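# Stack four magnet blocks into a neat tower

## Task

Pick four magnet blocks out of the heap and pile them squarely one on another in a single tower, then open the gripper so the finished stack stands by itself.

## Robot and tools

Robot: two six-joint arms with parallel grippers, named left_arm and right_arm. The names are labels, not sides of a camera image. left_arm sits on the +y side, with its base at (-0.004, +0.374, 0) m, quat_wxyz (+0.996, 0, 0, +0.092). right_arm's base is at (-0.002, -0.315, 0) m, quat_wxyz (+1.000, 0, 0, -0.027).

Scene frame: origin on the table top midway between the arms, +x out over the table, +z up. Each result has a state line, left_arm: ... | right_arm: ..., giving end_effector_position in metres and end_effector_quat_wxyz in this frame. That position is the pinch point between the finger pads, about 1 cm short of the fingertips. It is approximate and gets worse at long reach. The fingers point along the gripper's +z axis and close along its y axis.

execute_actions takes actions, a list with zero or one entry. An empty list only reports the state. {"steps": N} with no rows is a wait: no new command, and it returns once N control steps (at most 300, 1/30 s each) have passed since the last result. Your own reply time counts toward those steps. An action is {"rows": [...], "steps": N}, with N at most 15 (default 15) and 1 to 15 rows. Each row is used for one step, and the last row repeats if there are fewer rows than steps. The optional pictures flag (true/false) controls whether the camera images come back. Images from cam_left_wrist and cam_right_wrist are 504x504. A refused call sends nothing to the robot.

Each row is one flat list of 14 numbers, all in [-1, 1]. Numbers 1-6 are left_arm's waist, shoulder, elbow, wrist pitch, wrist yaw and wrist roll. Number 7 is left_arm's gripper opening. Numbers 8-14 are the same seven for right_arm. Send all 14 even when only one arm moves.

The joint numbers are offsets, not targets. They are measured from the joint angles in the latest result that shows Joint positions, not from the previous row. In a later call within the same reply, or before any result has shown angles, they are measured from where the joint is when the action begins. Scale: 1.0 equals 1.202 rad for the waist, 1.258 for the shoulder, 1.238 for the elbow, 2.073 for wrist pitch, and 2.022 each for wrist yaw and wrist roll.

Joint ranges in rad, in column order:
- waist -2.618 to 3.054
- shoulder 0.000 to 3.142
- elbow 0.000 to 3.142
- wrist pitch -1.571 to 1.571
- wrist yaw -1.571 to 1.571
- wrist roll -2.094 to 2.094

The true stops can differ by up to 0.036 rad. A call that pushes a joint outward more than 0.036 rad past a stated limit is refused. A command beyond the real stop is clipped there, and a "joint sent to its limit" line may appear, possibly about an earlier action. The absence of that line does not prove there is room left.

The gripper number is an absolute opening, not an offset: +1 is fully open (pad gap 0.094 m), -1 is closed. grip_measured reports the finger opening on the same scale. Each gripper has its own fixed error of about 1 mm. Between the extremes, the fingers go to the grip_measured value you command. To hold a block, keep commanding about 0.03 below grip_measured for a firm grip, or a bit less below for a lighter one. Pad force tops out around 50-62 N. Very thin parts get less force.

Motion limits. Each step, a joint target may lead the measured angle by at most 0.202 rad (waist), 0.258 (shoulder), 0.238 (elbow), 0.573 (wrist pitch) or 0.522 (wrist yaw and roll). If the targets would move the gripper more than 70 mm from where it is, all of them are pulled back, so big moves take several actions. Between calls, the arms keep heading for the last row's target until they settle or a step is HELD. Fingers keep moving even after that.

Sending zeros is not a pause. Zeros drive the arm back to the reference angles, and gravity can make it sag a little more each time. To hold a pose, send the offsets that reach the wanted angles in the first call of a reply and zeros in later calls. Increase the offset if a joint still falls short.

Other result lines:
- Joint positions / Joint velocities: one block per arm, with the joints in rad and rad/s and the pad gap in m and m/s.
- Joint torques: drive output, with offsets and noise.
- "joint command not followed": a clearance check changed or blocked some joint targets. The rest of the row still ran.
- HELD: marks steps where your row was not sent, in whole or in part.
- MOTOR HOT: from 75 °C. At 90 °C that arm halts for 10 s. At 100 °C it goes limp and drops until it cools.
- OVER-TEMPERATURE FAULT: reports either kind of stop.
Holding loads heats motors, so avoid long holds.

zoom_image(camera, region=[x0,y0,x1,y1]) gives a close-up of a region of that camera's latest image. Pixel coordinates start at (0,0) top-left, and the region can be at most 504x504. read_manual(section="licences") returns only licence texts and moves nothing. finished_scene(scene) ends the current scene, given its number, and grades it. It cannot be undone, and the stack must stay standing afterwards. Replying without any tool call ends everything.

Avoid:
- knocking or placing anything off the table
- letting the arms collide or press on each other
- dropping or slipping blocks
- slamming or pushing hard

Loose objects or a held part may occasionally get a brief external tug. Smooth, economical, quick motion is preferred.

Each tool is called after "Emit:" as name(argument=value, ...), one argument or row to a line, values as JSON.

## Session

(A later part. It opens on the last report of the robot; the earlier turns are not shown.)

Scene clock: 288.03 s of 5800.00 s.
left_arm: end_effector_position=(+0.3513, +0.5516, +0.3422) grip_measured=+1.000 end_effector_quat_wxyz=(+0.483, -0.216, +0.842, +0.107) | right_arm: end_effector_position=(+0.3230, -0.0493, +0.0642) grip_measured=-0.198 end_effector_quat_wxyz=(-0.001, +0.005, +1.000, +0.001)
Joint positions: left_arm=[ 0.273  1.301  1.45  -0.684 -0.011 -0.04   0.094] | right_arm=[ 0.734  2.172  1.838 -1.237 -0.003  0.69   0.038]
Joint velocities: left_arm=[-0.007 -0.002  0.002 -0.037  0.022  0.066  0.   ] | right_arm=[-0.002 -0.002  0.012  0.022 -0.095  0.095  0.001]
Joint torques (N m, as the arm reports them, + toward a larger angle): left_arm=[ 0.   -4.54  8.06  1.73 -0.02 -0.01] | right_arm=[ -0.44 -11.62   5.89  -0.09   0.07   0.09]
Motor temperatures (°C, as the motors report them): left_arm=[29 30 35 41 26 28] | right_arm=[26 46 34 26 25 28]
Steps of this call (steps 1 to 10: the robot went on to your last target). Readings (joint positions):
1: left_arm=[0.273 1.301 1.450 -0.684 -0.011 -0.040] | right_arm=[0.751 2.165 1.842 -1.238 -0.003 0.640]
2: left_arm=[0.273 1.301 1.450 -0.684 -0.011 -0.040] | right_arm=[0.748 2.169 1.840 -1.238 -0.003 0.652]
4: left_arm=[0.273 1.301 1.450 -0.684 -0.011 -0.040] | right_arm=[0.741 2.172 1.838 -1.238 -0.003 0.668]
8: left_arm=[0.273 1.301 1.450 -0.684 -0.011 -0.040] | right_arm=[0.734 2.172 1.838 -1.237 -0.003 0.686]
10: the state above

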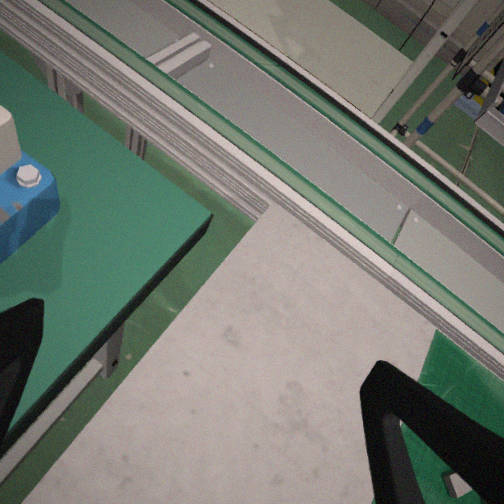

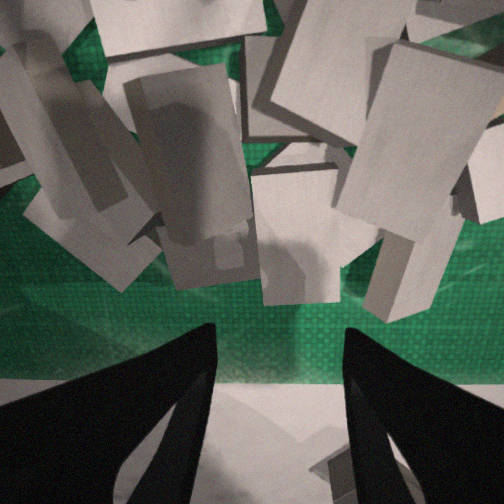

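Emit:
execute_actions(
  actions=[
    {"rows":[[0,0,0,0,0,0,1,0,0,0.03,-0.01,0,0.01,-0.2],[0,0,0,0,0,0,1,0,0,0.05,-0.02,0,0.01,-0.2],[0,0,0,0,0,0,1,-0.01,0,0.07,-0.03,0,0.01,-0.2],[0,0,0,0,0,0,1,-0.02,0.005,0.09,-0.04,0,0.01,-0.2],[0,0,0,0,0,0,1,-0.035,0.015,0.11,-0.05,0,0.01,-0.2],[0,0,0,0,0,0,1,-0.05,0.025,0.13,-0.06,0,0.01,-0.2],[0,0,0,0,0,0,1,-0.065,0.035,0.15,-0.067,0,0.01,-0.2],[0,0,0,0,0,0,1,-0.08,0.045,0.17,-0.067,0,0.01,-0.2],[0,0,0,0,0,0,1,-0.09,0.055,0.185,-0.067,0,0.01,-0.2],[0,0,0,0,0,0,1,-0.098,0.065,0.2,-0.067,0,0.01,-0.2],[0,0,0,0,0,0,1,-0.104,0.074,0.21,-0.067,0,0.01,-0.2],[0,0,0,0,0,0,1,-0.107,0.082,0.215,-0.067,0,0.01,-0.2],[0,0,0,0,0,0,1,-0.107,0.089,0.215,-0.067,0,0.01,-0.2],[0,0,0,0,0,0,1,-0.107,0.094,0.215,-0.067,0,0.01,-0.2]],"steps":15},
  ],
  pictures=false,
)

Emit:
execute_actions(
  actions=[
    {"steps":10},
  ],
)

Scene clock: 297.63 s of 5800.00 s.
left_arm: end_effector_position=(+0.3513, +0.5516, +0.3422) grip_measured=+1.000 end_effector_quat_wxyz=(+0.483, -0.216, +0.842, +0.107) | right_arm: end_effector_position=(+0.3840, -0.0804, +0.0885) grip_measured=-0.198 end_effector_quat_wxyz=(+0.019, +0.082, +0.996, +0.017)
Joint positions: left_arm=[ 0.273  1.301  1.45  -0.684 -0.011 -0.04   0.094] | right_arm=[ 0.594  2.261  2.078 -1.338 -0.005  0.705  0.038]
Joint velocities: left_arm=[-0.007  0.007  0.002  0.051 -0.022  0.007  0.   ] | right_arm=[-0.139  0.256  0.002 -0.081  0.007 -0.022 -0.   ]
Joint torques (N m, as the arm reports them, + toward a larger angle): left_arm=[-0.01 -4.64  8.04  1.71 -0.03  0.01] | right_arm=[  1.85 -11.13   9.47  -0.33  -0.01   0.1 ]
Motor temperatures (°C, as the motors report them): left_arm=[29 30 35 41 26 28] | right_arm=[26 47 33 27 25 28]
Steps of this call (steps 1 to 30: the robot went on to your last target; steps 31 to 90: nothing new was sent; then 6.10 s passed at rest; steps 91 to 105: all 15 steps of this action). Readings (joint positions):
91: left_arm=[0.273 1.301 1.450 -0.684 -0.011 -0.040] | right_arm=[0.734 2.172 1.838 -1.236 -0.003 0.699]
92: left_arm=[0.273 1.301 1.450 -0.684 -0.011 -0.040] | right_arm=[0.734 2.172 1.842 -1.242 -0.003 0.700]
94: left_arm=[0.273 1.301 1.450 -0.684 -0.011 -0.040] | right_arm=[0.733 2.177 1.871 -1.265 -0.003 0.702]
98: left_arm=[0.273 1.301 1.450 -0.684 -0.011 -0.040] | right_arm=[0.700 2.197 1.977 -1.316 -0.010 0.703]
105: the state above

Scene clock: 297.97 s of 5800.00 s.
left_arm: end_effector_position=(+0.3513, +0.5516, +0.3422) grip_measured=+1.000 end_effector_quat_wxyz=(+0.483, -0.216, +0.842, +0.107) | right_arm: end_effector_position=(+0.3785, -0.0823, +0.0752) grip_measured=-0.198 end_effector_quat_wxyz=(-0.001, +0.080, +0.997, +0.002)
Joint positions: left_arm=[ 0.273  1.301  1.45  -0.684 -0.011 -0.04   0.094] | right_arm=[ 0.598  2.292  2.078 -1.356 -0.005  0.705  0.038]
Joint velocities: left_arm=[-0.007  0.007  0.017 -0.037 -0.007 -0.037  0.   ] | right_arm=[-0.002 -0.002  0.007 -0.037 -0.125  0.022 -0.   ]
Joint torques (N m, as the arm reports them, + toward a larger angle): left_arm=[ 0.04 -4.64  8.02  1.73 -0.01  0.02] | right_arm=[  0.67 -12.43   9.45  -0.34   0.     0.05]
Motor temperatures (°C, as the motors report them): left_arm=[29 30 35 41 26 28] | right_arm=[26 47 33 27 25 28]
Steps of this call (steps 1 to 10: the robot went on to your last target). Readings (joint positions):
1: left_arm=[0.273 1.301 1.450 -0.684 -0.011 -0.040] | right_arm=[0.591 2.269 2.078 -1.341 -0.005 0.705]
2: left_arm=[0.273 1.301 1.450 -0.684 -0.011 -0.040] | right_arm=[0.591 2.277 2.078 -1.345 -0.005 0.705]
4: left_arm=[0.273 1.301 1.450 -0.684 -0.011 -0.040] | right_arm=[0.594 2.289 2.078 -1.350 -0.005 0.705]
8: left_arm=[0.273 1.301 1.450 -0.684 -0.011 -0.040] | right_arm=[0.598 2.292 2.078 -1.355 -0.005 0.705]
10: the state above

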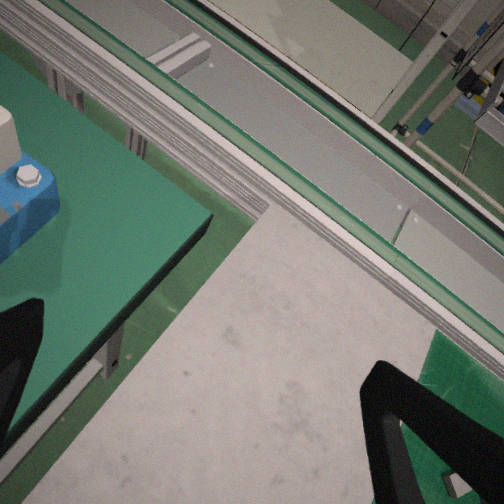

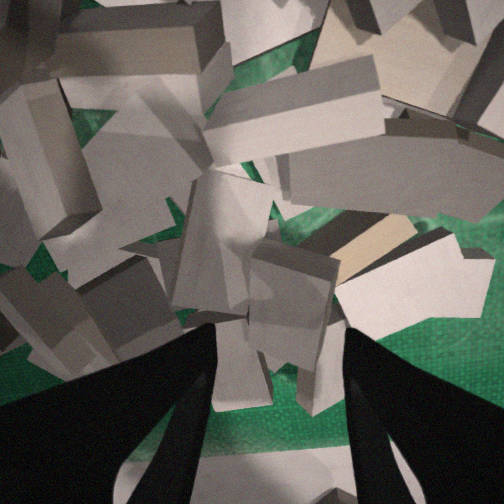

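Emit:
execute_actions(
  actions=[
    {"rows":[[0,0,0,0,0,0,1,0,0,-0.012,0.012,0,0.02,-0.24],[0,0,0,0,0,0,1,0,0,-0.022,0.02,0,0.04,-0.26],[0,0,0,0,0,0,1,0,0,-0.032,0.027,0,0.06,-0.26],[0,0,0,0,0,0,1,0,0,-0.042,0.034,0,0.06,-0.26],[0,0,0,0,0,0,1,0,0,-0.052,0.04,0,0.06,-0.26],[0,0,0,0,0,0,1,0,0,-0.062,0.046,0,0.06,-0.26],[0,0,0,0,0,0,1,0,0,-0.072,0.05,0,0.06,-0.26],[0,0,0,0,0,0,1,0,0,-0.08,0.054,0,0.06,-0.26],[0,0,0,0,0,0,1,0,0,-0.088,0.054,0,0.06,-0.26]],"steps":15},
  ],
)

Scene clock: 304.23 s of 5800.00 s.
left_arm: end_effector_position=(+0.3513, +0.5516, +0.3422) grip_measured=+1.000 end_effector_quat_wxyz=(+0.483, -0.216, +0.842, +0.107) | right_arm: end_effector_position=(+0.3768, -0.0818, +0.0562) grip_measured=-0.258 end_effector_quat_wxyz=(-0.005, +0.135, +0.991, +0.004)
Joint positions: left_arm=[ 0.273  1.301  1.45  -0.684 -0.011 -0.04   0.094] | right_arm=[ 0.598  2.29   2.001 -1.283 -0.012  0.814  0.035]
Joint velocities: left_arm=[ 0.002 -0.002 -0.002  0.007  0.007  0.037  0.   ] | right_arm=[-0.022 -0.002 -0.002  0.022  0.022  0.037  0.   ]
Joint torques (N m, as the arm reports them, + toward a larger angle): left_arm=[-0.04 -4.61  8.03  1.73 -0.03  0.  ] | right_arm=[ -0.04 -12.12   4.4    0.15   0.04   0.09]
Motor temperatures (°C, as the motors report them): left_arm=[29 30 35 41 26 28] | right_arm=[26 48 33 26 25 28]
Steps of this call (steps 1 to 30: the robot went on to your last target; steps 31 to 90: nothing new was sent; then 2.77 s passed at rest; steps 91 to 105: all 15 steps of this action). Readings (joint positions):
91: left_arm=[0.273 1.301 1.450 -0.684 -0.011 -0.040] | right_arm=[0.598 2.292 2.078 -1.357 -0.005 0.711]
92: left_arm=[0.273 1.301 1.450 -0.684 -0.011 -0.040] | right_arm=[0.598 2.292 2.078 -1.354 -0.005 0.723]
94: left_arm=[0.273 1.301 1.450 -0.684 -0.011 -0.040] | right_arm=[0.598 2.292 2.069 -1.337 -0.005 0.758]
98: left_arm=[0.273 1.301 1.450 -0.684 -0.011 -0.040] | right_arm=[0.598 2.292 2.020 -1.296 -0.005 0.795]
105: the state above

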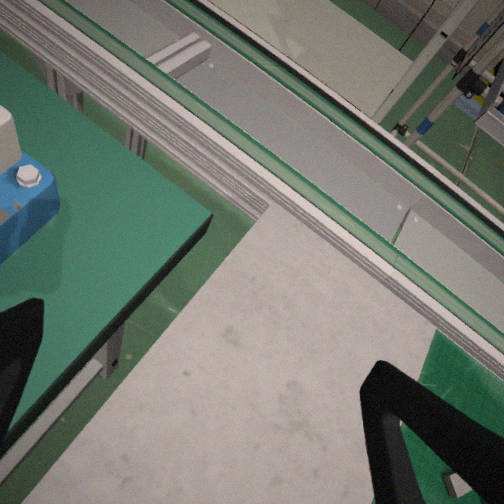

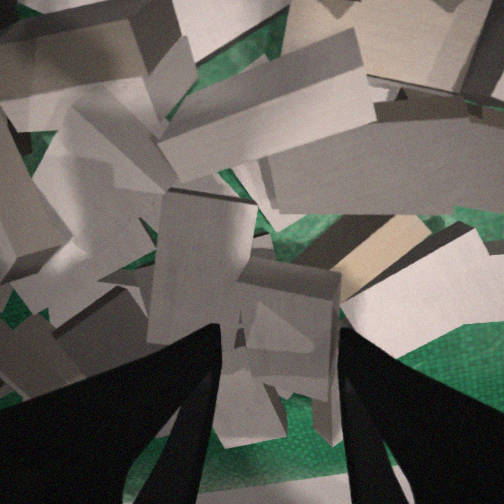

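Emit:
execute_actions(
  actions=[
    {"rows":[[0,0,0,0,0,0,1,0,-0.015,0,-0.01,0,0,-0.26],[0,0,0,0,0,0,1,0.008,-0.022,0,-0.018,0,0,-0.26],[0,0,0,0,0,0,1,0.014,-0.024,0,-0.025,0,0,-0.26],[0,0,0,0,0,0,1,0.014,-0.024,0,-0.028,0,0,-0.26]],"steps":12},
  ],
)

Scene clock: 306.83 s of 5800.00 s.
left_arm: end_effector_position=(+0.3513, +0.5516, +0.3422) grip_measured=+1.000 end_effector_quat_wxyz=(+0.483, -0.216, +0.842, +0.107) | right_arm: end_effector_position=(+0.3677, -0.0829, +0.0614) grip_measured=-0.258 end_effector_quat_wxyz=(-0.015, +0.133, +0.991, -0.003)
Joint positions: left_arm=[ 0.273  1.301  1.45  -0.684 -0.011 -0.04   0.094] | right_arm=[ 0.605  2.279  2.001 -1.319 -0.015  0.819  0.035]
Joint velocities: left_arm=[-0.007 -0.002 -0.007 -0.051 -0.007  0.007  0.   ] | right_arm=[ 0.012 -0.007  0.007 -0.066 -0.037  0.007 -0.001]
Joint torques (N m, as the arm reports them, + toward a larger angle): left_arm=[-0.09 -4.65  7.98  1.72 -0.01 -0.01] | right_arm=[  0.49 -13.75   7.13  -0.38   0.    -0.07]
Motor temperatures (°C, as the motors report them): left_arm=[29 30 35 41 26 28] | right_arm=[25 48 33 27 25 28]
Steps of this call (steps 1 to 15: the robot went on to your last target; steps 16 to 66: nothing new was sent; steps 67 to 78: all 12 steps of this action). Readings (joint positions):
67: left_arm=[0.273 1.301 1.450 -0.684 -0.011 -0.040] | right_arm=[0.598 2.289 2.001 -1.284 -0.015 0.819]
68: left_arm=[0.273 1.301 1.450 -0.684 -0.011 -0.040] | right_arm=[0.598 2.287 2.001 -1.286 -0.015 0.819]
70: left_arm=[0.273 1.301 1.450 -0.684 -0.011 -0.040] | right_arm=[0.598 2.284 2.001 -1.296 -0.015 0.819]
74: left_arm=[0.273 1.301 1.450 -0.684 -0.011 -0.040] | right_arm=[0.602 2.279 2.001 -1.313 -0.015 0.819]
78: the state above

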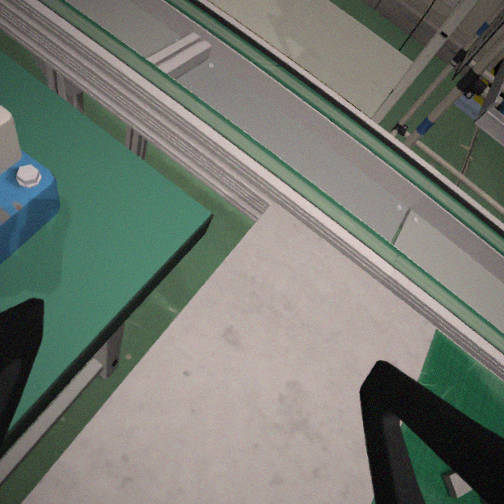

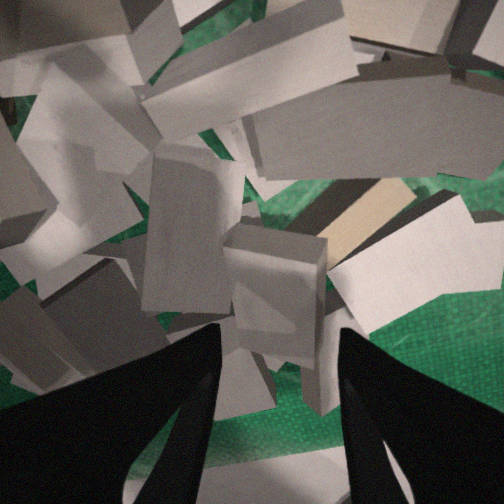

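Emit:
execute_actions(
  actions=[
    {"rows":[[0,0,0,0,0,0,1,0,0,-0.012,0.01,0,0,-0.26],[0,0,0,0,0,0,1,0,0,-0.02,0.015,0,0,-0.26],[0,0,0,0,0,0,1,0,0,-0.027,0.02,0,0,-0.26],[0,0,0,0,0,0,1,0,0,-0.034,0.024,0,0,-0.26],[0,0,0,0,0,0,1,0,0,-0.041,0.028,0,0,-0.26],[0,0,0,0,0,0,1,0,0,-0.048,0.032,0,0,-0.26],[0,0,0,0,0,0,1,0,0,-0.055,0.036,0,0,-0.26],[0,0,0,0,0,0,1,0,0,-0.062,0.038,0,0,-0.26]],"steps":15},
  ],
)

Scene clock: 309.83 s of 5800.00 s.
left_arm: end_effector_position=(+0.3513, +0.5516, +0.3422) grip_measured=+1.000 end_effector_quat_wxyz=(+0.483, -0.216, +0.842, +0.107) | right_arm: end_effector_position=(+0.3686, -0.0813, +0.0555) grip_measured=-0.258 end_effector_quat_wxyz=(-0.011, +0.133, +0.991, +0.004)
Joint positions: left_arm=[ 0.273  1.301  1.45  -0.684 -0.011 -0.04   0.094] | right_arm=[ 0.605  2.27   1.964 -1.276 -0.02   0.819  0.035]
Joint velocities: left_arm=[-0.002  0.007  0.002 -0.022 -0.022  0.007  0.   ] | right_arm=[ 0.002 -0.002 -0.007 -0.007 -0.037  0.095  0.002]
Joint torques (N m, as the arm reports them, + toward a larger angle): left_arm=[-0.05 -4.68  8.06  1.72  0.02  0.  ] | right_arm=[  0.02 -11.32   3.62   0.12   0.02  -0.01]
Motor temperatures (°C, as the motors report them): left_arm=[29 30 35 41 26 28] | right_arm=[25 49 33 26 25 28]
Steps of this call (steps 1 to 15: the robot went on to your last target; steps 16 to 75: nothing new was sent; steps 76 to 90: all 15 steps of this action). Readings (joint positions):
76: left_arm=[0.273 1.301 1.450 -0.684 -0.011 -0.040] | right_arm=[0.605 2.279 2.001 -1.323 -0.015 0.819]
77: left_arm=[0.273 1.301 1.450 -0.684 -0.011 -0.040] | right_arm=[0.605 2.279 2.001 -1.320 -0.015 0.819]
79: left_arm=[0.273 1.301 1.450 -0.684 -0.011 -0.040] | right_arm=[0.605 2.279 1.997 -1.309 -0.015 0.819]
83: left_arm=[0.273 1.301 1.450 -0.684 -0.011 -0.040] | right_arm=[0.605 2.275 1.973 -1.285 -0.017 0.819]
90: the state above

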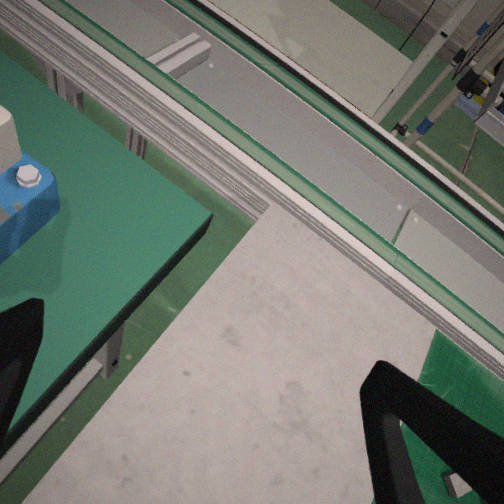

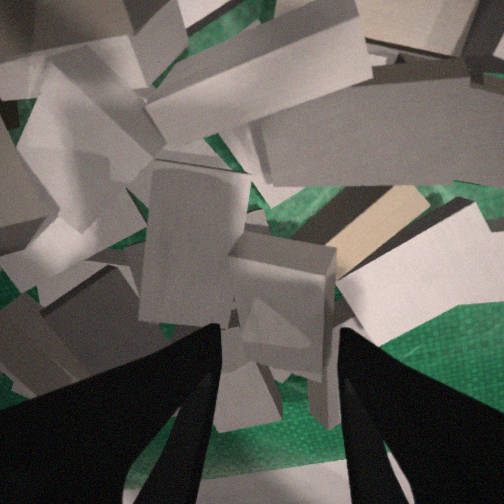

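Emit:
execute_actions(
  actions=[
    {"rows":[[0,0,0,0,0,0,1,0,0,0.03,-0.01,0,0,-0.26],[0,0,0,0,0,0,1,0,0,0.05,-0.02,0,0,-0.26],[0,0,0,0,0,0,1,0,0,0.07,-0.02,0,0,-0.26],[0,0,0,0,0,0,1,0,0,0.09,-0.02,0.01,0.02,-0.26],[0,0,0,0,0,0,1,-0.01,0,0.11,-0.02,0.01,0.04,-0.26],[0,0,0,0,0,0,1,-0.02,0.008,0.13,-0.02,0.01,0.06,-0.26],[0,0,0,0,0,0,1,-0.028,0.016,0.15,-0.02,0.01,0.08,-0.26],[0,0,0,0,0,0,1,-0.033,0.024,0.165,-0.02,0.01,0.095,-0.26],[0,0,0,0,0,0,1,-0.033,0.032,0.18,-0.02,0.01,0.095,-0.26],[0,0,0,0,0,0,1,-0.033,0.04,0.19,-0.02,0.01,0.095,-0.26],[0,0,0,0,0,0,1,-0.033,0.048,0.197,-0.02,0.01,0.095,-0.26],[0,0,0,0,0,0,1,-0.033,0.056,0.197,-0.02,0.01,0.095,-0.26],[0,0,0,0,0,0,1,-0.033,0.062,0.197,-0.02,0.01,0.095,-0.26],[0,0,0,0,0,0,1,-0.033,0.068,0.197,-0.02,0.01,0.095,-0.26]],"steps":15},
  ],
  pictures=false,
)

Emit:
execute_actions(
  actions=[
    {"steps":10},
  ],
)

Scene clock: 320.77 s of 5800.00 s.
left_arm: end_effector_position=(+0.3513, +0.5516, +0.3422) grip_measured=+1.000 end_effector_quat_wxyz=(+0.483, -0.216, +0.842, +0.107) | right_arm: end_effector_position=(+0.4174, -0.0746, +0.0938) grip_measured=-0.258 end_effector_quat_wxyz=(+0.047, +0.232, +0.970, +0.050)
Joint positions: left_arm=[ 0.273  1.301  1.45  -0.684 -0.011 -0.04   0.094] | right_arm=[ 0.567  2.318  2.187 -1.303 -0.01   0.985  0.035]
Joint velocities: left_arm=[ 0.007 -0.007 -0.007 -0.037  0.022 -0.007  0.   ] | right_arm=[-0.032  0.271  0.017 -0.022  0.022  0.095 -0.   ]
Joint torques (N m, as the arm reports them, + toward a larger angle): left_arm=[-0.06 -4.68  7.97  1.73 -0.03  0.02] | right_arm=[ -0.19 -11.16   9.15  -0.11   0.06   0.05]
Motor temperatures (°C, as the motors report them): left_arm=[29 30 35 41 26 28] | right_arm=[25 48 32 27 25 28]
Steps of this call (steps 1 to 15: the robot went on to your last target; steps 16 to 90: nothing new was sent; then 7.43 s passed at rest; steps 91 to 105: all 15 steps of this action). Readings (joint positions):
91: left_arm=[0.273 1.301 1.450 -0.684 -0.011 -0.040] | right_arm=[0.605 2.270 1.967 -1.278 -0.021 0.819]
92: left_arm=[0.273 1.301 1.450 -0.684 -0.011 -0.040] | right_arm=[0.605 2.270 1.974 -1.284 -0.021 0.819]
94: left_arm=[0.273 1.301 1.450 -0.684 -0.011 -0.040] | right_arm=[0.605 2.272 2.000 -1.296 -0.020 0.825]
98: left_arm=[0.273 1.301 1.450 -0.684 -0.011 -0.040] | right_arm=[0.598 2.279 2.098 -1.303 -0.018 0.902]
105: the state above

Scene clock: 321.10 s of 5800.00 s.
left_arm: end_effector_position=(+0.3513, +0.5516, +0.3422) grip_measured=+1.000 end_effector_quat_wxyz=(+0.483, -0.216, +0.842, +0.107) | right_arm: end_effector_position=(+0.4162, -0.0754, +0.0744) grip_measured=-0.258 end_effector_quat_wxyz=(+0.031, +0.242, +0.969, +0.036)
Joint positions: left_arm=[ 0.273  1.301  1.45  -0.684 -0.011 -0.04   0.094] | right_arm=[ 0.567  2.36   2.187 -1.303 -0.01   1.004  0.035]
Joint velocities: left_arm=[-0.012  0.002  0.017  0.066 -0.051  0.007  0.   ] | right_arm=[-0.002  0.007 -0.002 -0.066  0.022  0.022  0.001]
Joint torques (N m, as the arm reports them, + toward a larger angle): left_arm=[-0.09 -4.58  8.03  1.73 -0.01  0.01] | right_arm=[ -0.28 -13.37   9.11  -0.18   0.12   0.05]
Motor temperatures (°C, as the motors report them): left_arm=[29 30 35 41 26 28] | right_arm=[25 49 32 27 25 28]
Steps of this call (steps 1 to 10: the robot went on to your last target). Readings (joint positions):
1: left_arm=[0.273 1.301 1.450 -0.684 -0.011 -0.040] | right_arm=[0.567 2.327 2.187 -1.303 -0.010 0.989]
2: left_arm=[0.273 1.301 1.450 -0.684 -0.011 -0.040] | right_arm=[0.567 2.337 2.187 -1.303 -0.010 0.992]
4: left_arm=[0.273 1.301 1.450 -0.684 -0.011 -0.040] | right_arm=[0.567 2.353 2.187 -1.303 -0.010 0.997]
8: left_arm=[0.273 1.301 1.450 -0.684 -0.011 -0.040] | right_arm=[0.567 2.360 2.187 -1.303 -0.010 1.002]
10: the state above

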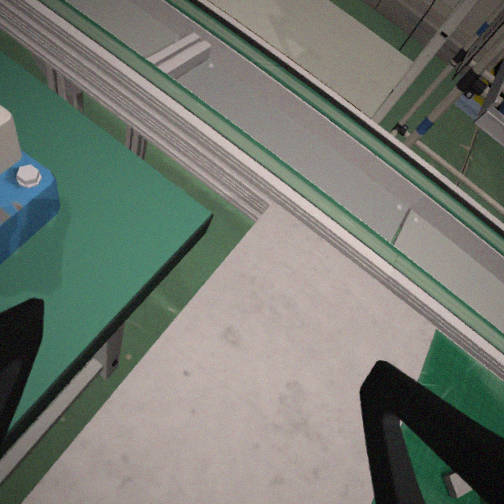

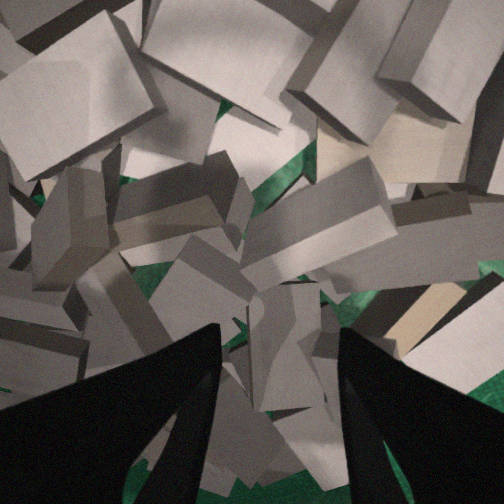

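Emit:
execute_actions(
  actions=[
    {"rows":[[0,0,0,0,0,0,1,0,-0.02,0,0,0.005,-0.02,-0.26],[0,0,0,0,0,0,1,0.01,-0.04,-0.01,0,0.005,-0.05,-0.26],[0,0,0,0,0,0,1,0.02,-0.06,-0.03,0,0.005,-0.08,-0.26],[0,0,0,0,0,0,1,0.035,-0.08,-0.05,0,0.005,-0.11,-0.26],[0,0,0,0,0,0,1,0.05,-0.095,-0.07,0,0.005,-0.14,-0.26],[0,0,0,0,0,0,1,0.065,-0.108,-0.09,0,0.005,-0.17,-0.26],[0,0,0,0,0,0,1,0.078,-0.116,-0.11,0.005,0.005,-0.2,-0.26],[0,0,0,0,0,0,1,0.088,-0.12,-0.13,0.01,0.005,-0.22,-0.26],[0,0,0,0,0,0,1,0.096,-0.12,-0.15,0.015,0.005,-0.238,-0.26],[0,0,0,0,0,0,1,0.102,-0.12,-0.17,0.02,0.005,-0.238,-0.26],[0,0,0,0,0,0,1,0.105,-0.12,-0.19,0.025,0.005,-0.238,-0.26],[0,0,0,0,0,0,1,0.105,-0.12,-0.205,0.03,0.005,-0.238,-0.26],[0,0,0,0,0,0,1,0.105,-0.12,-0.22,0.034,0.005,-0.238,-0.26],[0,0,0,0,0,0,1,0.105,-0.12,-0.232,0.034,0.005,-0.238,-0.26],[0,0,0,0,0,0,1,0.105,-0.12,-0.24,0.034,0.005,-0.238,-0.26]],"steps":15},
  ],
  pictures=false,
)

Emit:
execute_actions(
  actions=[
    {"steps":10},
  ],
)

Scene clock: 333.30 s of 5800.00 s.
left_arm: end_effector_position=(+0.3513, +0.5516, +0.3422) grip_measured=+1.000 end_effector_quat_wxyz=(+0.483, -0.216, +0.842, +0.107) | right_arm: end_effector_position=(+0.3438, -0.0447, +0.0784) grip_measured=-0.258 end_effector_quat_wxyz=(+0.017, -0.042, +0.999, +0.018)
Joint positions: left_arm=[ 0.273  1.301  1.45  -0.684 -0.011 -0.04   0.094] | right_arm=[ 0.71   2.2    1.939 -1.261 -0.009  0.574  0.035]
Joint velocities: left_arm=[-0.012  0.002 -0.012 -0.051  0.022  0.007  0.   ] | right_arm=[ 0.012  0.061 -0.613  0.037 -0.007 -0.271 -0.001]
Joint torques (N m, as the arm reports them, + toward a larger angle): left_arm=[-0.07 -4.71  8.06  1.68 -0.02  0.01] | right_arm=[ -1.71 -11.42   6.32   0.09   0.1   -0.06]
Motor temperatures (°C, as the motors report them): left_arm=[29 30 36 41 26 28] | right_arm=[25 50 33 27 25 28]
Steps of this call (steps 1 to 30: the robot went on to your last target; steps 31 to 90: nothing new was sent; then 8.70 s passed at rest; steps 91 to 105: all 15 steps of this action). Readings (joint positions):
91: left_arm=[0.273 1.301 1.450 -0.684 -0.011 -0.040] | right_arm=[0.567 2.360 2.187 -1.303 -0.010 1.000]
92: left_arm=[0.273 1.301 1.450 -0.684 -0.011 -0.040] | right_arm=[0.567 2.357 2.187 -1.303 -0.010 0.984]
94: left_arm=[0.273 1.301 1.450 -0.684 -0.011 -0.040] | right_arm=[0.571 2.334 2.166 -1.299 -0.009 0.926]
98: left_arm=[0.273 1.301 1.450 -0.684 -0.011 -0.040] | right_arm=[0.616 2.245 2.085 -1.298 -0.004 0.755]
105: the state above

Scene clock: 333.63 s of 5800.00 s.
left_arm: end_effector_position=(+0.3513, +0.5516, +0.3422) grip_measured=+1.000 end_effector_quat_wxyz=(+0.483, -0.216, +0.842, +0.107) | right_arm: end_effector_position=(+0.3393, -0.0528, +0.0631) grip_measured=-0.258 end_effector_quat_wxyz=(-0.001, -0.058, +0.998, +0.005)
Joint positions: left_arm=[ 0.273  1.301  1.45  -0.684 -0.011 -0.04   0.094] | right_arm=[ 0.702  2.214  1.901 -1.253 -0.009  0.532  0.035]
Joint velocities: left_arm=[-0.007 -0.007  0.002  0.007  0.051  0.051  0.   ] | right_arm=[-0.002 -0.007 -0.007 -0.007 -0.095 -0.051 -0.001]
Joint torques (N m, as the arm reports them, + toward a larger angle): left_arm=[ 0.   -4.61  7.93  1.72  0.    0.  ] | right_arm=[ -0.56 -12.2    6.09   0.02   0.03  -0.07]
Motor temperatures (°C, as the motors report them): left_arm=[29 30 36 41 26 28] | right_arm=[25 50 33 27 25 28]
Steps of this call (steps 1 to 10: the robot went on to your last target). Readings (joint positions):
1: left_arm=[0.273 1.301 1.450 -0.684 -0.011 -0.040] | right_arm=[0.710 2.203 1.921 -1.261 -0.010 0.565]
2: left_arm=[0.273 1.301 1.450 -0.684 -0.011 -0.040] | right_arm=[0.708 2.207 1.910 -1.261 -0.010 0.557]
4: left_arm=[0.273 1.301 1.450 -0.684 -0.011 -0.040] | right_arm=[0.704 2.213 1.902 -1.261 -0.010 0.547]
8: left_arm=[0.273 1.301 1.450 -0.684 -0.011 -0.040] | right_arm=[0.702 2.214 1.901 -1.255 -0.009 0.536]
10: the state above

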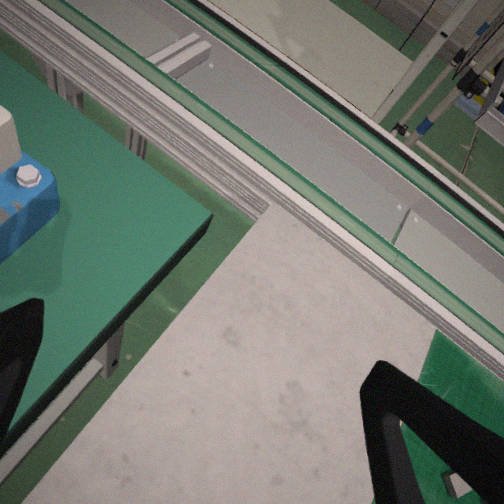

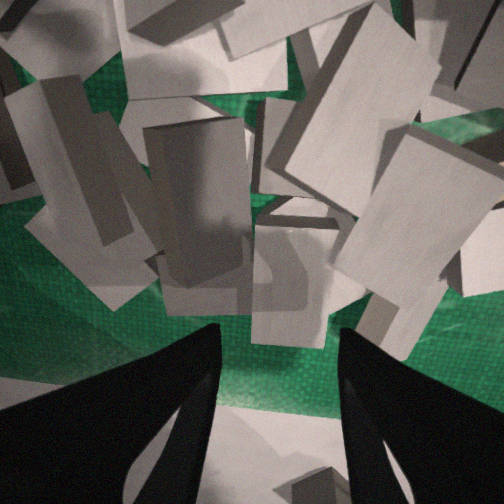

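Emit:
execute_actions(
  actions=[
    {"rows":[[0,0,0,0,0,0,1,-0.01,0,0,0.01,0.005,0.01,-0.29],[0,0,0,0,0,0,1,-0.016,0.003,-0.005,0.015,0.005,0.02,-0.32],[0,0,0,0,0,0,1,-0.019,0.006,-0.01,0.02,0.005,0.02,-0.34],[0,0,0,0,0,0,1,-0.019,0.01,-0.015,0.025,0.005,0.02,-0.34],[0,0,0,0,0,0,1,-0.019,0.014,-0.02,0.03,0.005,0.02,-0.34],[0,0,0,0,0,0,1,-0.019,0.018,-0.025,0.034,0.005,0.02,-0.34],[0,0,0,0,0,0,1,-0.019,0.021,-0.03,0.038,0.005,0.02,-0.34],[0,0,0,0,0,0,1,-0.019,0.024,-0.035,0.041,0.005,0.02,-0.34],[0,0,0,0,0,0,1,-0.019,0.027,-0.039,0.041,0.005,0.02,-0.34],[0,0,0,0,0,0,1,-0.019,0.029,-0.043,0.041,0.005,0.02,-0.34]],"steps":15},
  ],
)

Scene clock: 340.23 s of 5800.00 s.
left_arm: end_effector_position=(+0.3513, +0.5516, +0.3422) grip_measured=+1.000 end_effector_quat_wxyz=(+0.483, -0.216, +0.842, +0.107) | right_arm: end_effector_position=(+0.3455, -0.0562, +0.0413) grip_measured=-0.338 end_effector_quat_wxyz=(-0.004, -0.033, +0.999, +0.004)
Joint positions: left_arm=[ 0.273  1.301  1.45  -0.684 -0.011 -0.04   0.094] | right_arm=[ 0.686  2.245  1.865 -1.194 -0.011  0.566  0.031]
Joint velocities: left_arm=[ 0.017  0.012  0.002 -0.007  0.022 -0.007  0.   ] | right_arm=[-0.002  0.061 -0.061 -0.051  0.037  0.037 -0.   ]
Joint torques (N m, as the arm reports them, + toward a larger angle): left_arm=[ 0.02 -4.61  8.13  1.72  0.    0.  ] | right_arm=[ -0.69 -11.94   5.58   0.02   0.15   0.04]
Motor temperatures (°C, as the motors report them): left_arm=[29 30 36 41 26 28] | right_arm=[25 50 33 27 25 28]
Steps of this call (steps 1 to 30: the robot went on to your last target; steps 31 to 90: nothing new was sent; then 3.10 s passed at rest; steps 91 to 105: all 15 steps of this action). Readings (joint positions):
91: left_arm=[0.273 1.301 1.450 -0.684 -0.011 -0.040] | right_arm=[0.702 2.214 1.901 -1.250 -0.009 0.531]
92: left_arm=[0.273 1.301 1.450 -0.684 -0.011 -0.040] | right_arm=[0.701 2.214 1.901 -1.250 -0.009 0.537]
94: left_arm=[0.273 1.301 1.450 -0.684 -0.011 -0.040] | right_arm=[0.698 2.214 1.901 -1.242 -0.009 0.548]
98: left_arm=[0.273 1.301 1.450 -0.684 -0.011 -0.040] | right_arm=[0.688 2.219 1.898 -1.213 -0.009 0.560]
105: the state above

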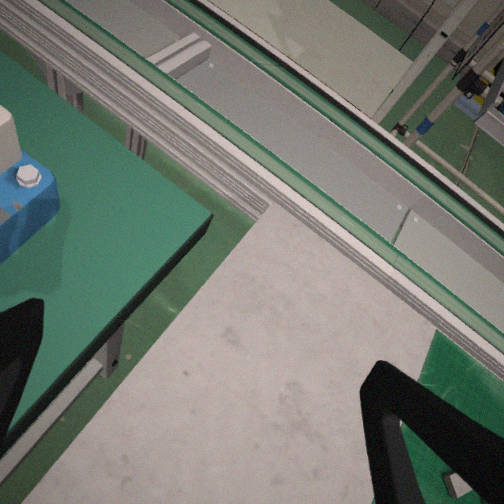

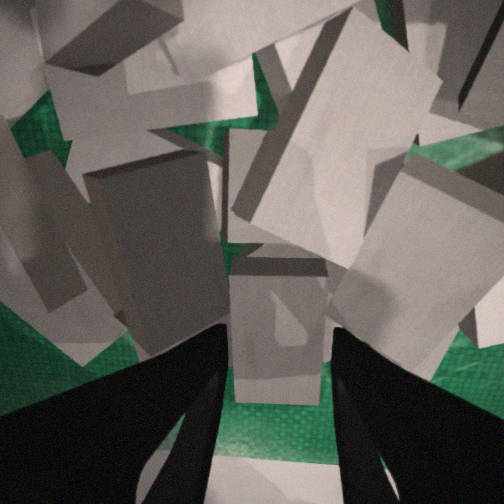

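Emit:
execute_actions(
  actions=[
    {"rows":[[0,0,0,0,0,0,1,0.01,0,-0.012,0,0,0,-0.34],[0,0,0,0,0,0,1,0.014,0,-0.018,0,0,0,-0.34],[0,0,0,0,0,0,1,0.014,0,-0.024,0,0,0,-0.34],[0,0,0,0,0,0,1,0.014,0,-0.029,0.008,0,0,-0.34],[0,0,0,0,0,0,1,0.014,0,-0.034,0.011,0,0,-0.34],[0,0,0,0,0,0,1,0.014,0,-0.038,0.014,0,0,-0.34],[0,0,0,0,0,0,1,0.014,0,-0.042,0.016,0,0,-0.34]],"steps":14},
  ],
)

Scene clock: 344.50 s of 5800.00 s.
left_arm: end_effector_position=(+0.3513, +0.5516, +0.3422) grip_measured=+1.000 end_effector_quat_wxyz=(+0.483, -0.216, +0.842, +0.107) | right_arm: end_effector_position=(+0.3388, -0.0567, +0.0334) grip_measured=-0.338 end_effector_quat_wxyz=(-0.013, -0.036, +0.999, -0.001)
Joint positions: left_arm=[ 0.273  1.301  1.45  -0.684 -0.011 -0.04   0.094] | right_arm=[ 0.694  2.246  1.835 -1.182 -0.013  0.568  0.031]
Joint velocities: left_arm=[-0.017 -0.012  0.002  0.037 -0.007 -0.066  0.   ] | right_arm=[-0.002  0.002 -0.002  0.037 -0.022 -0.037  0.   ]
Joint torques (N m, as the arm reports them, + toward a larger angle): left_arm=[-0.04 -4.67  7.96  1.68  0.    0.03] | right_arm=[  0.56 -12.04   5.17  -0.01  -0.01  -0.04]
Motor temperatures (°C, as the motors report them): left_arm=[29 30 36 42 26 28] | right_arm=[25 50 33 27 25 28]
Steps of this call (steps 1 to 15: the robot went on to your last target; steps 16 to 90: nothing new was sent; then 0.80 s passed at rest; steps 91 to 104: all 14 steps of this action). Readings (joint positions):
91: left_arm=[0.273 1.301 1.450 -0.684 -0.011 -0.040] | right_arm=[0.686 2.246 1.865 -1.194 -0.012 0.568]
92: left_arm=[0.273 1.301 1.450 -0.684 -0.011 -0.040] | right_arm=[0.687 2.246 1.865 -1.194 -0.013 0.568]
94: left_arm=[0.273 1.301 1.450 -0.684 -0.011 -0.040] | right_arm=[0.689 2.246 1.863 -1.193 -0.013 0.568]
98: left_arm=[0.273 1.301 1.450 -0.684 -0.011 -0.040] | right_arm=[0.693 2.246 1.841 -1.184 -0.013 0.568]
104: the state above

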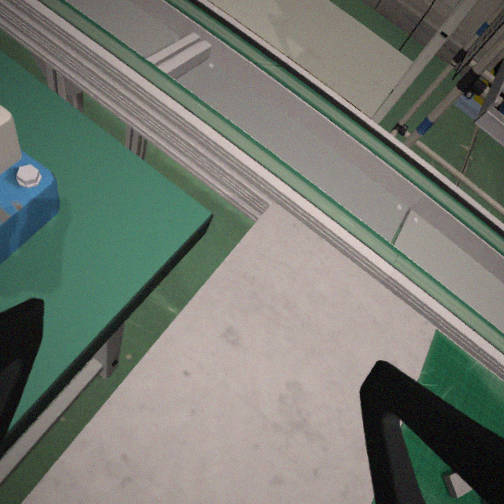

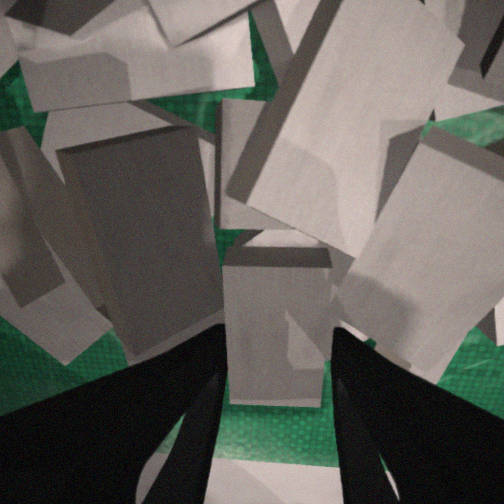

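Lower a little and close.

Emit:
execute_actions(
  actions=[
    {"rows":[[0,0,0,0,0,0,1,0,0.008,0,0,0,0,-0.34],[0,0,0,0,0,0,1,0,0.012,0,0,0,0,-0.34],[0,0,0,0,0,0,1,0,0.016,0,0,0,0,-0.34],[0,0,0,0,0,0,1,0,0.018,0,0,0,0,-0.35],[0,0,0,0,0,0,1,0,0.018,0,0,0,0,-0.37],[0,0,0,0,0,0,1,0,0.018,0,0,0,0,-0.39],[0,0,0,0,0,0,1,0,0.018,0,0,0,0,-0.41],[0,0,0,0,0,0,1,0,0.018,0,0,0,0,-0.43],[0,0,0,0,0,0,1,0,0.018,0,0,0,0,-0.45],[0,0,0,0,0,0,1,0,0.018,0,0,0,0,-0.47],[0,0,0,0,0,0,1,0,0.018,0,0,0,0,-0.49],[0,0,0,0,0,0,1,0,0.018,0,0,0,0,-0.51]],"steps":15},
  ],
)

Scene clock: 347.87 s of 5800.00 s.
left_arm: end_effector_position=(+0.3513, +0.5516, +0.3422) grip_measured=+1.000 end_effector_quat_wxyz=(+0.483, -0.216, +0.842, +0.107) | right_arm: end_effector_position=(+0.3383, -0.0563, +0.0331) grip_measured=-0.465 end_effector_quat_wxyz=(-0.014, -0.036, +0.999, +0.000)
Joint positions: left_arm=[ 0.273  1.301  1.45  -0.684 -0.011 -0.04   0.094] | right_arm=[ 0.694  2.247  1.835 -1.182 -0.016  0.568  0.025]
Joint velocities: left_arm=[-0.022  0.002 -0.002 -0.022 -0.022 -0.022  0.   ] | right_arm=[-0.002 -0.002  0.012  0.022  0.022  0.022  0.   ]
Joint torques (N m, as the arm reports them, + toward a larger angle): left_arm=[ 0.   -4.55  8.    1.7   0.01  0.03] | right_arm=[ -0.02 -10.1    7.    -0.22  -0.01  -0.02]
Motor temperatures (°C, as the motors report them): left_arm=[29 30 36 42 26 28] | right_arm=[25 50 33 27 25 28]
Steps of this call (steps 1 to 15: the robot went on to your last target; steps 16 to 86: nothing new was sent; steps 87 to 101: all 15 steps of this action). Readings (joint positions):
87: left_arm=[0.273 1.301 1.450 -0.684 -0.011 -0.040] | right_arm=[0.694 2.246 1.835 -1.182 -0.013 0.568]
88: left_arm=[0.273 1.301 1.450 -0.684 -0.011 -0.040] | right_arm=[0.694 2.246 1.835 -1.182 -0.013 0.568]
90: left_arm=[0.273 1.301 1.450 -0.684 -0.011 -0.040] | right_arm=[0.694 2.246 1.835 -1.182 -0.013 0.568]
94: left_arm=[0.273 1.301 1.450 -0.684 -0.011 -0.040] | right_arm=[0.694 2.246 1.835 -1.182 -0.015 0.568]
101: the state above

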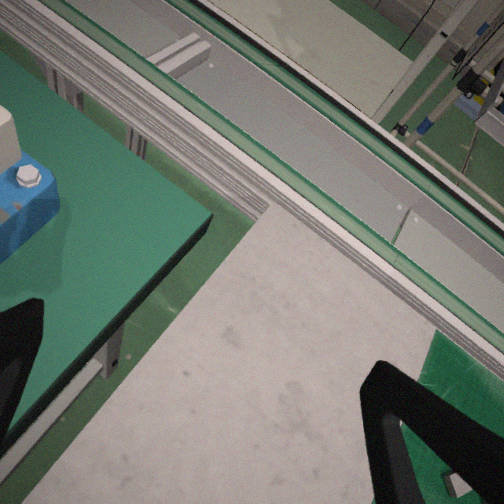

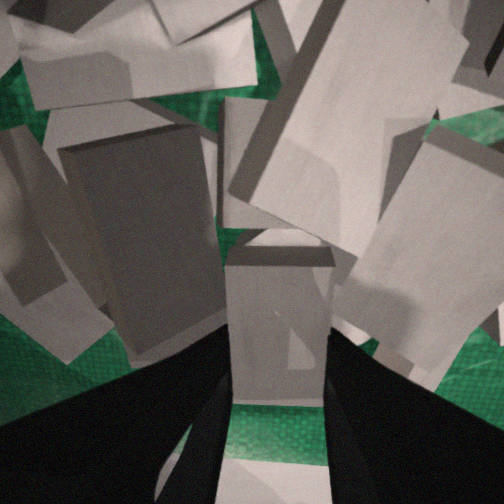

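Emit:
execute_actions(
  actions=[],
)

Scene clock: 357.77 s of 5800.00 s.
left_arm: end_effector_position=(+0.3513, +0.5516, +0.3422) grip_measured=+1.000 end_effector_quat_wxyz=(+0.483, -0.216, +0.842, +0.107) | right_arm: end_effector_position=(+0.3383, -0.0563, +0.0331) grip_measured=-0.465 end_effector_quat_wxyz=(-0.014, -0.036, +0.999, +0.000)
Joint positions: left_arm=[ 0.273  1.301  1.45  -0.684 -0.011 -0.04   0.094] | right_arm=[ 0.694  2.247  1.835 -1.182 -0.016  0.568  0.025]
Joint velocities: left_arm=[-0.007 -0.007  0.012  0.037  0.007  0.051  0.   ] | right_arm=[-0.027  0.002  0.002 -0.11  -0.007 -0.051  0.001]
Joint torques (N m, as the arm reports them, + toward a larger angle): left_arm=[-0.11 -4.59  7.95  1.72 -0.01  0.01] | right_arm=[ -0.02 -10.14   7.    -0.22   0.01  -0.02]
Motor temperatures (°C, as the motors report them): left_arm=[29 30 36 42 26 28] | right_arm=[25 49 33 26 25 28]
Steps of this call (steps 1 to 15: the robot went on to your last target; steps 16 to 90: nothing new was sent; then 6.90 s passed at rest). Readings (joint positions):
1: left_arm=[0.273 1.301 1.450 -0.684 -0.011 -0.040] | right_arm=[0.694 2.247 1.835 -1.182 -0.016 0.568]
2: left_arm=[0.273 1.301 1.450 -0.684 -0.011 -0.040] | right_arm=[0.694 2.247 1.835 -1.182 -0.016 0.568]
4: left_arm=[0.273 1.301 1.450 -0.684 -0.011 -0.040] | right_arm=[0.694 2.247 1.835 -1.182 -0.016 0.568]
8: left_arm=[0.273 1.301 1.450 -0.684 -0.011 -0.040] | right_arm=[0.694 2.247 1.835 -1.182 -0.016 0.568]
90: the state above
All arms were judged still, so your last target was given up. Only a new action makes them travel on or press farther. Fingers that are still opening or closing keep moving.

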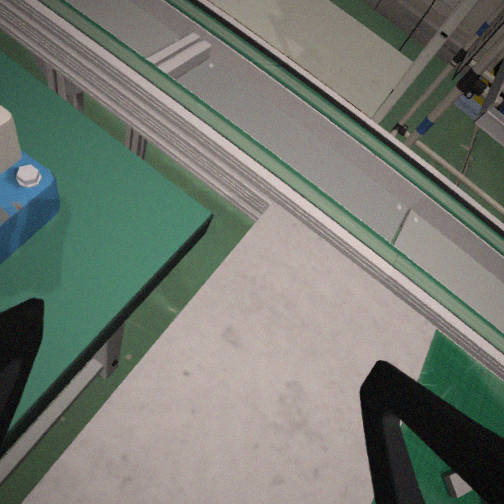

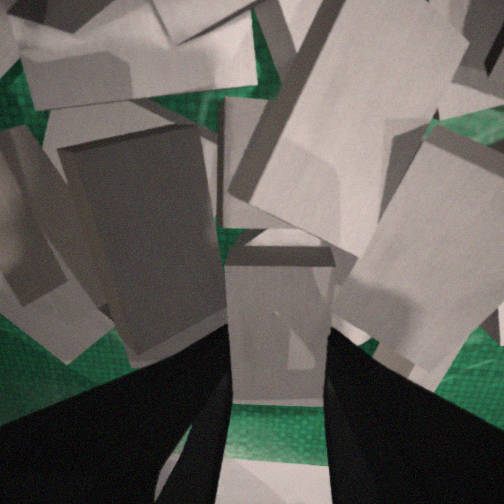

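Emit:
execute_actions(
  actions=[
    {"rows":[[0,0,0,0,0,0,1,0,-0.01,0,-0.005,0,0,-0.51],[0,0,0,0,0,0,1,0,-0.02,0,-0.012,0,0,-0.51],[0,0,0,0,0,0,1,0,-0.03,0,-0.018,0,0,-0.51],[0,0,0,0,0,0,1,0,-0.04,0,-0.024,0,0,-0.51],[0,0,0,0,0,0,1,0,-0.05,0,-0.03,0,0,-0.51],[0,0,0,0,0,0,1,0,-0.06,0,-0.036,0,0,-0.51],[0,0,0,0,0,0,1,0,-0.07,0,-0.042,0,0,-0.51],[0,0,0,0,0,0,1,0,-0.08,0,-0.048,0,0,-0.51],[0,0,0,0,0,0,1,0,-0.09,0,-0.054,0,0,-0.51],[0,0,0,0,0,0,1,0,-0.10,0,-0.06,0,0,-0.51],[0,0,0,0,0,0,1,0,-0.11,0,-0.065,0,0,-0.51]],"steps":15},
  ],
)

Emit:
execute_actions(
  actions=[
    {"steps":8},
  ],
)

Scene clock: 361.77 s of 5800.00 s.
left_arm: end_effector_position=(+0.3513, +0.5516, +0.3422) grip_measured=+1.000 end_effector_quat_wxyz=(+0.483, -0.216, +0.842, +0.107) | right_arm: end_effector_position=(+0.3245, -0.0664, +0.0855) grip_measured=-0.465 end_effector_quat_wxyz=(-0.002, -0.036, +0.999, +0.009)
Joint positions: left_arm=[ 0.273  1.301  1.45  -0.684 -0.011 -0.04   0.094] | right_arm=[ 0.694  2.117  1.835 -1.282 -0.017  0.568  0.025]
Joint velocities: left_arm=[ 0.002 -0.007 -0.002  0.037 -0.022 -0.007  0.   ] | right_arm=[-0.002 -0.125 -0.012 -0.139  0.066  0.037  0.001]
Joint torques (N m, as the arm reports them, + toward a larger angle): left_arm=[-0.05 -4.7   8.    1.72  0.   -0.02] | right_arm=[  0.   -11.04   7.17  -0.3   -0.02  -0.01]
Motor temperatures (°C, as the motors report them): left_arm=[29 30 36 42 26 28] | right_arm=[25 49 33 26 25 28]
Steps of this call (steps 1 to 90: nothing new was sent; then 0.50 s passed at rest; steps 91 to 105: all 15 steps of this action). Readings (joint positions):
91: left_arm=[0.273 1.301 1.450 -0.684 -0.011 -0.040] | right_arm=[0.694 2.247 1.835 -1.182 -0.016 0.568]
92: left_arm=[0.273 1.301 1.450 -0.684 -0.011 -0.040] | right_arm=[0.694 2.246 1.835 -1.182 -0.016 0.568]
94: left_arm=[0.273 1.301 1.450 -0.684 -0.011 -0.040] | right_arm=[0.694 2.241 1.835 -1.187 -0.016 0.568]
98: left_arm=[0.273 1.301 1.450 -0.684 -0.011 -0.040] | right_arm=[0.694 2.205 1.835 -1.220 -0.017 0.568]
105: the state above

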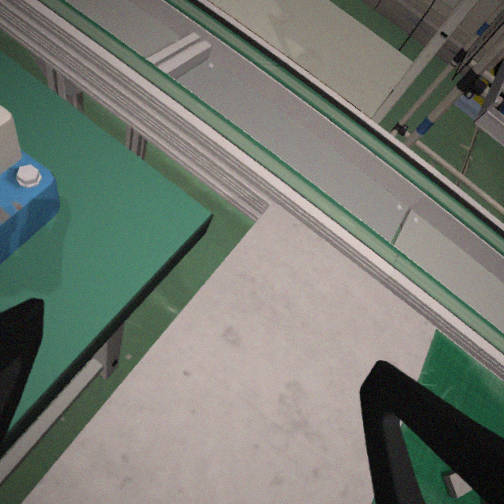

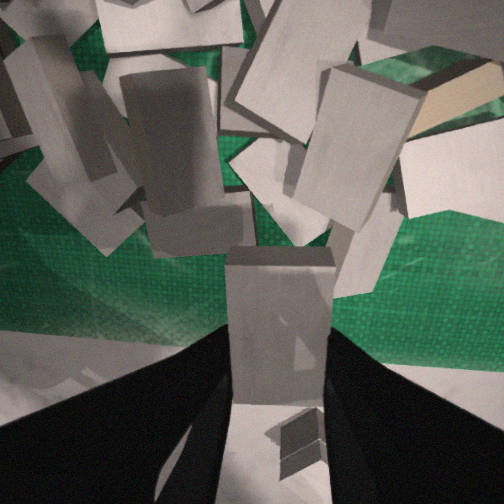

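Scene clock: 362.03 s of 5800.00 s.
left_arm: end_effector_position=(+0.3513, +0.5516, +0.3422) grip_measured=+1.000 end_effector_quat_wxyz=(+0.483, -0.216, +0.842, +0.107) | right_arm: end_effector_position=(+0.3216, -0.0686, +0.0864) grip_measured=-0.465 end_effector_quat_wxyz=(-0.007, -0.036, +0.999, +0.005)
Joint positions: left_arm=[ 0.273  1.301  1.45  -0.684 -0.011 -0.04   0.094] | right_arm=[ 0.694  2.114  1.835 -1.297 -0.017  0.568  0.025]
Joint velocities: left_arm=[ 0.012 -0.012  0.007 -0.007  0.051  0.066  0.   ] | right_arm=[-0.022 -0.002 -0.002 -0.022  0.007  0.007 -0.002]
Joint torques (N m, as the arm reports them, + toward a larger angle): left_arm=[-0.02 -4.63  7.88  1.74  0.01  0.  ] | right_arm=[ -0.02 -11.46   7.29  -0.33  -0.02  -0.01]
Motor temperatures (°C, as the motors report them): left_arm=[29 30 36 42 26 28] | right_arm=[25 49 33 26 25 28]
Steps of this call (steps 1 to 8: the robot went on to your last target). Readings (joint positions):
1: left_arm=[0.273 1.301 1.450 -0.684 -0.011 -0.040] | right_arm=[0.694 2.114 1.835 -1.286 -0.017 0.568]
2: left_arm=[0.273 1.301 1.450 -0.684 -0.011 -0.040] | right_arm=[0.694 2.114 1.835 -1.289 -0.017 0.568]
4: left_arm=[0.273 1.301 1.450 -0.684 -0.011 -0.040] | right_arm=[0.694 2.114 1.835 -1.294 -0.017 0.568]
8: the state above

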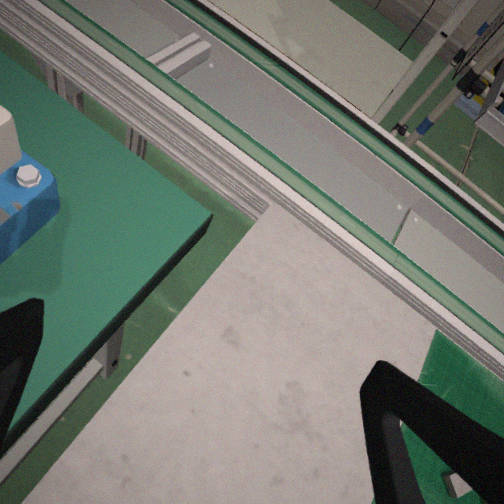

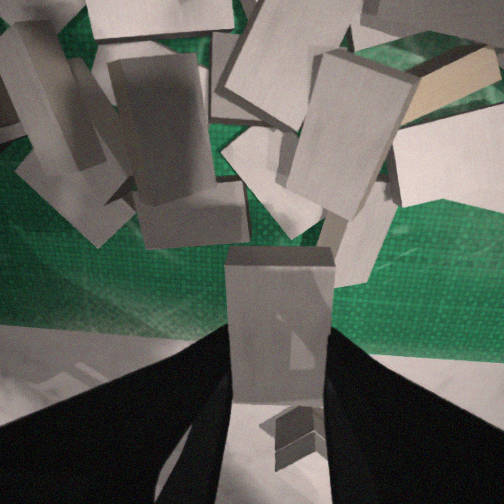

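Emit:
execute_actions(
  actions=[
    {"rows":[[0,0,0,0,0,0,1,-0.01,-0.01,-0.01,0,0,-0.02,-0.51],[0,0,0,0,0,0,1,-0.03,-0.02,-0.02,0,0,-0.04,-0.51],[0,0,0,0,0,0,1,-0.06,-0.03,-0.035,0.005,0,-0.06,-0.51],[0,0,0,0,0,0,1,-0.09,-0.04,-0.05,0.01,0,-0.08,-0.51],[0,0,0,0,0,0,1,-0.12,-0.05,-0.065,0.015,0,-0.1,-0.51],[0,0,0,0,0,0,1,-0.15,-0.06,-0.08,0.02,0,-0.12,-0.51],[0,0,0,0,0,0,1,-0.18,-0.07,-0.095,0.025,0,-0.14,-0.51],[0,0,0,0,0,0,1,-0.21,-0.08,-0.11,0.03,0,-0.16,-0.51],[0,0,0,0,0,0,1,-0.24,-0.09,-0.125,0.035,0,-0.18,-0.51],[0,0,0,0,0,0,1,-0.27,-0.10,-0.14,0.04,0,-0.2,-0.51],[0,0,0,0,0,0,1,-0.30,-0.11,-0.16,0.045,0,-0.22,-0.51],[0,0,0,0,0,0,1,-0.325,-0.12,-0.18,0.05,0,-0.24,-0.51],[0,0,0,0,0,0,1,-0.345,-0.13,-0.20,0.055,0,-0.26,-0.51],[0,0,0,0,0,0,1,-0.36,-0.135,-0.22,0.06,0,-0.275,-0.51],[0,0,0,0,0,0,1,-0.365,-0.138,-0.24,0.07,0,-0.285,-0.51]]},
  ],
  pictures=false,
)

Emit:
execute_actions(
  actions=[
    {"steps":10},
  ],
)

Scene clock: 367.93 s of 5800.00 s.
left_arm: end_effector_position=(+0.3513, +0.5516, +0.3422) grip_measured=+1.000 end_effector_quat_wxyz=(+0.483, -0.216, +0.842, +0.107) | right_arm: end_effector_position=(+0.3614, -0.2374, +0.0803) grip_measured=-0.465 end_effector_quat_wxyz=(-0.003, -0.032, +0.999, +0.006)
Joint positions: left_arm=[ 0.273  1.301  1.45  -0.684 -0.011 -0.04   0.094] | right_arm=[ 0.255  1.972  1.601 -1.204 -0.013  0.137  0.025]
Joint velocities: left_arm=[ 0.007  0.002  0.002 -0.022 -0.007  0.081  0.   ] | right_arm=[-0.711 -0.349 -0.696  0.256  0.154 -0.96  -0.   ]
Joint torques (N m, as the arm reports them, + toward a larger angle): left_arm=[-0.01 -4.55  8.04  1.71  0.   -0.01] | right_arm=[  3.61 -10.66   5.38  -0.11  -0.22  -0.09]
Motor temperatures (°C, as the motors report them): left_arm=[29 30 36 42 26 28] | right_arm=[26 49 33 26 25 28]
Steps of this call (steps 1 to 30: the robot went on to your last target; steps 31 to 90: nothing new was sent; then 2.40 s passed at rest; steps 91 to 105: all 15 steps of this action). Readings (joint positions):
91: left_arm=[0.273 1.301 1.450 -0.684 -0.011 -0.040] | right_arm=[0.694 2.114 1.835 -1.299 -0.017 0.563]
92: left_arm=[0.273 1.301 1.450 -0.684 -0.011 -0.040] | right_arm=[0.692 2.114 1.835 -1.299 -0.018 0.550]
94: left_arm=[0.273 1.301 1.450 -0.684 -0.011 -0.040] | right_arm=[0.672 2.105 1.819 -1.291 -0.026 0.508]
98: left_arm=[0.273 1.301 1.450 -0.684 -0.011 -0.040] | right_arm=[0.543 2.063 1.747 -1.270 -0.034 0.387]
105: the state above

Scene clock: 368.27 s of 5800.00 s.
left_arm: end_effector_position=(+0.3513, +0.5516, +0.3422) grip_measured=+1.000 end_effector_quat_wxyz=(+0.483, -0.216, +0.842, +0.107) | right_arm: end_effector_position=(+0.3549, -0.2408, +0.0720) grip_measured=-0.465 end_effector_quat_wxyz=(-0.008, -0.092, +0.996, +0.005)
Joint positions: left_arm=[ 0.273  1.301  1.45  -0.684 -0.011 -0.04   0.094] | right_arm=[ 0.25   1.96   1.551 -1.177 -0.012  0.012  0.025]
Joint velocities: left_arm=[-0.002 -0.012 -0.002 -0.037 -0.007 -0.022  0.   ] | right_arm=[ 0.027  0.002 -0.012  0.066 -0.022 -0.095  0.001]
Joint torques (N m, as the arm reports them, + toward a larger angle): left_arm=[-0.1  -4.69  8.01  1.72  0.    0.01] | right_arm=[  0.29 -11.39   5.98  -0.04  -0.02  -0.08]
Motor temperatures (°C, as the motors report them): left_arm=[29 30 36 42 26 28] | right_arm=[26 49 33 26 25 28]
Steps of this call (steps 1 to 10: the robot went on to your last target). Readings (joint positions):
1: left_arm=[0.273 1.301 1.450 -0.684 -0.011 -0.040] | right_arm=[0.236 1.964 1.582 -1.199 -0.009 0.109]
2: left_arm=[0.273 1.301 1.450 -0.684 -0.011 -0.040] | right_arm=[0.227 1.960 1.569 -1.197 -0.005 0.088]
4: left_arm=[0.273 1.301 1.450 -0.684 -0.011 -0.040] | right_arm=[0.228 1.960 1.555 -1.193 -0.005 0.056]
8: left_arm=[0.273 1.301 1.450 -0.684 -0.011 -0.040] | right_arm=[0.247 1.960 1.551 -1.182 -0.010 0.021]
10: the state above

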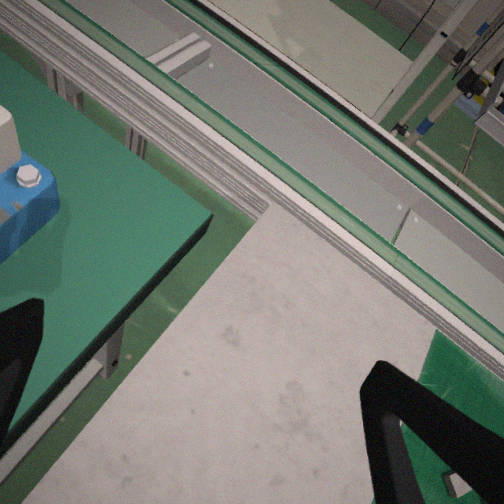

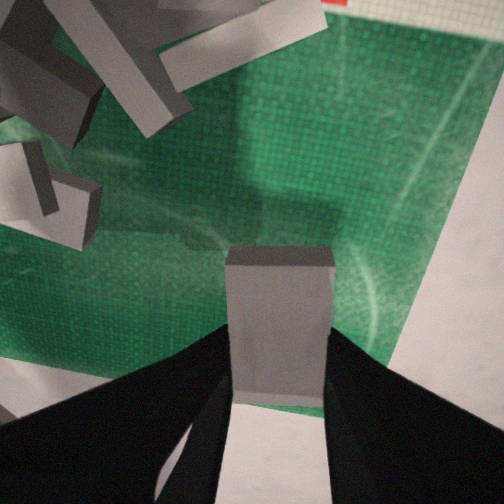

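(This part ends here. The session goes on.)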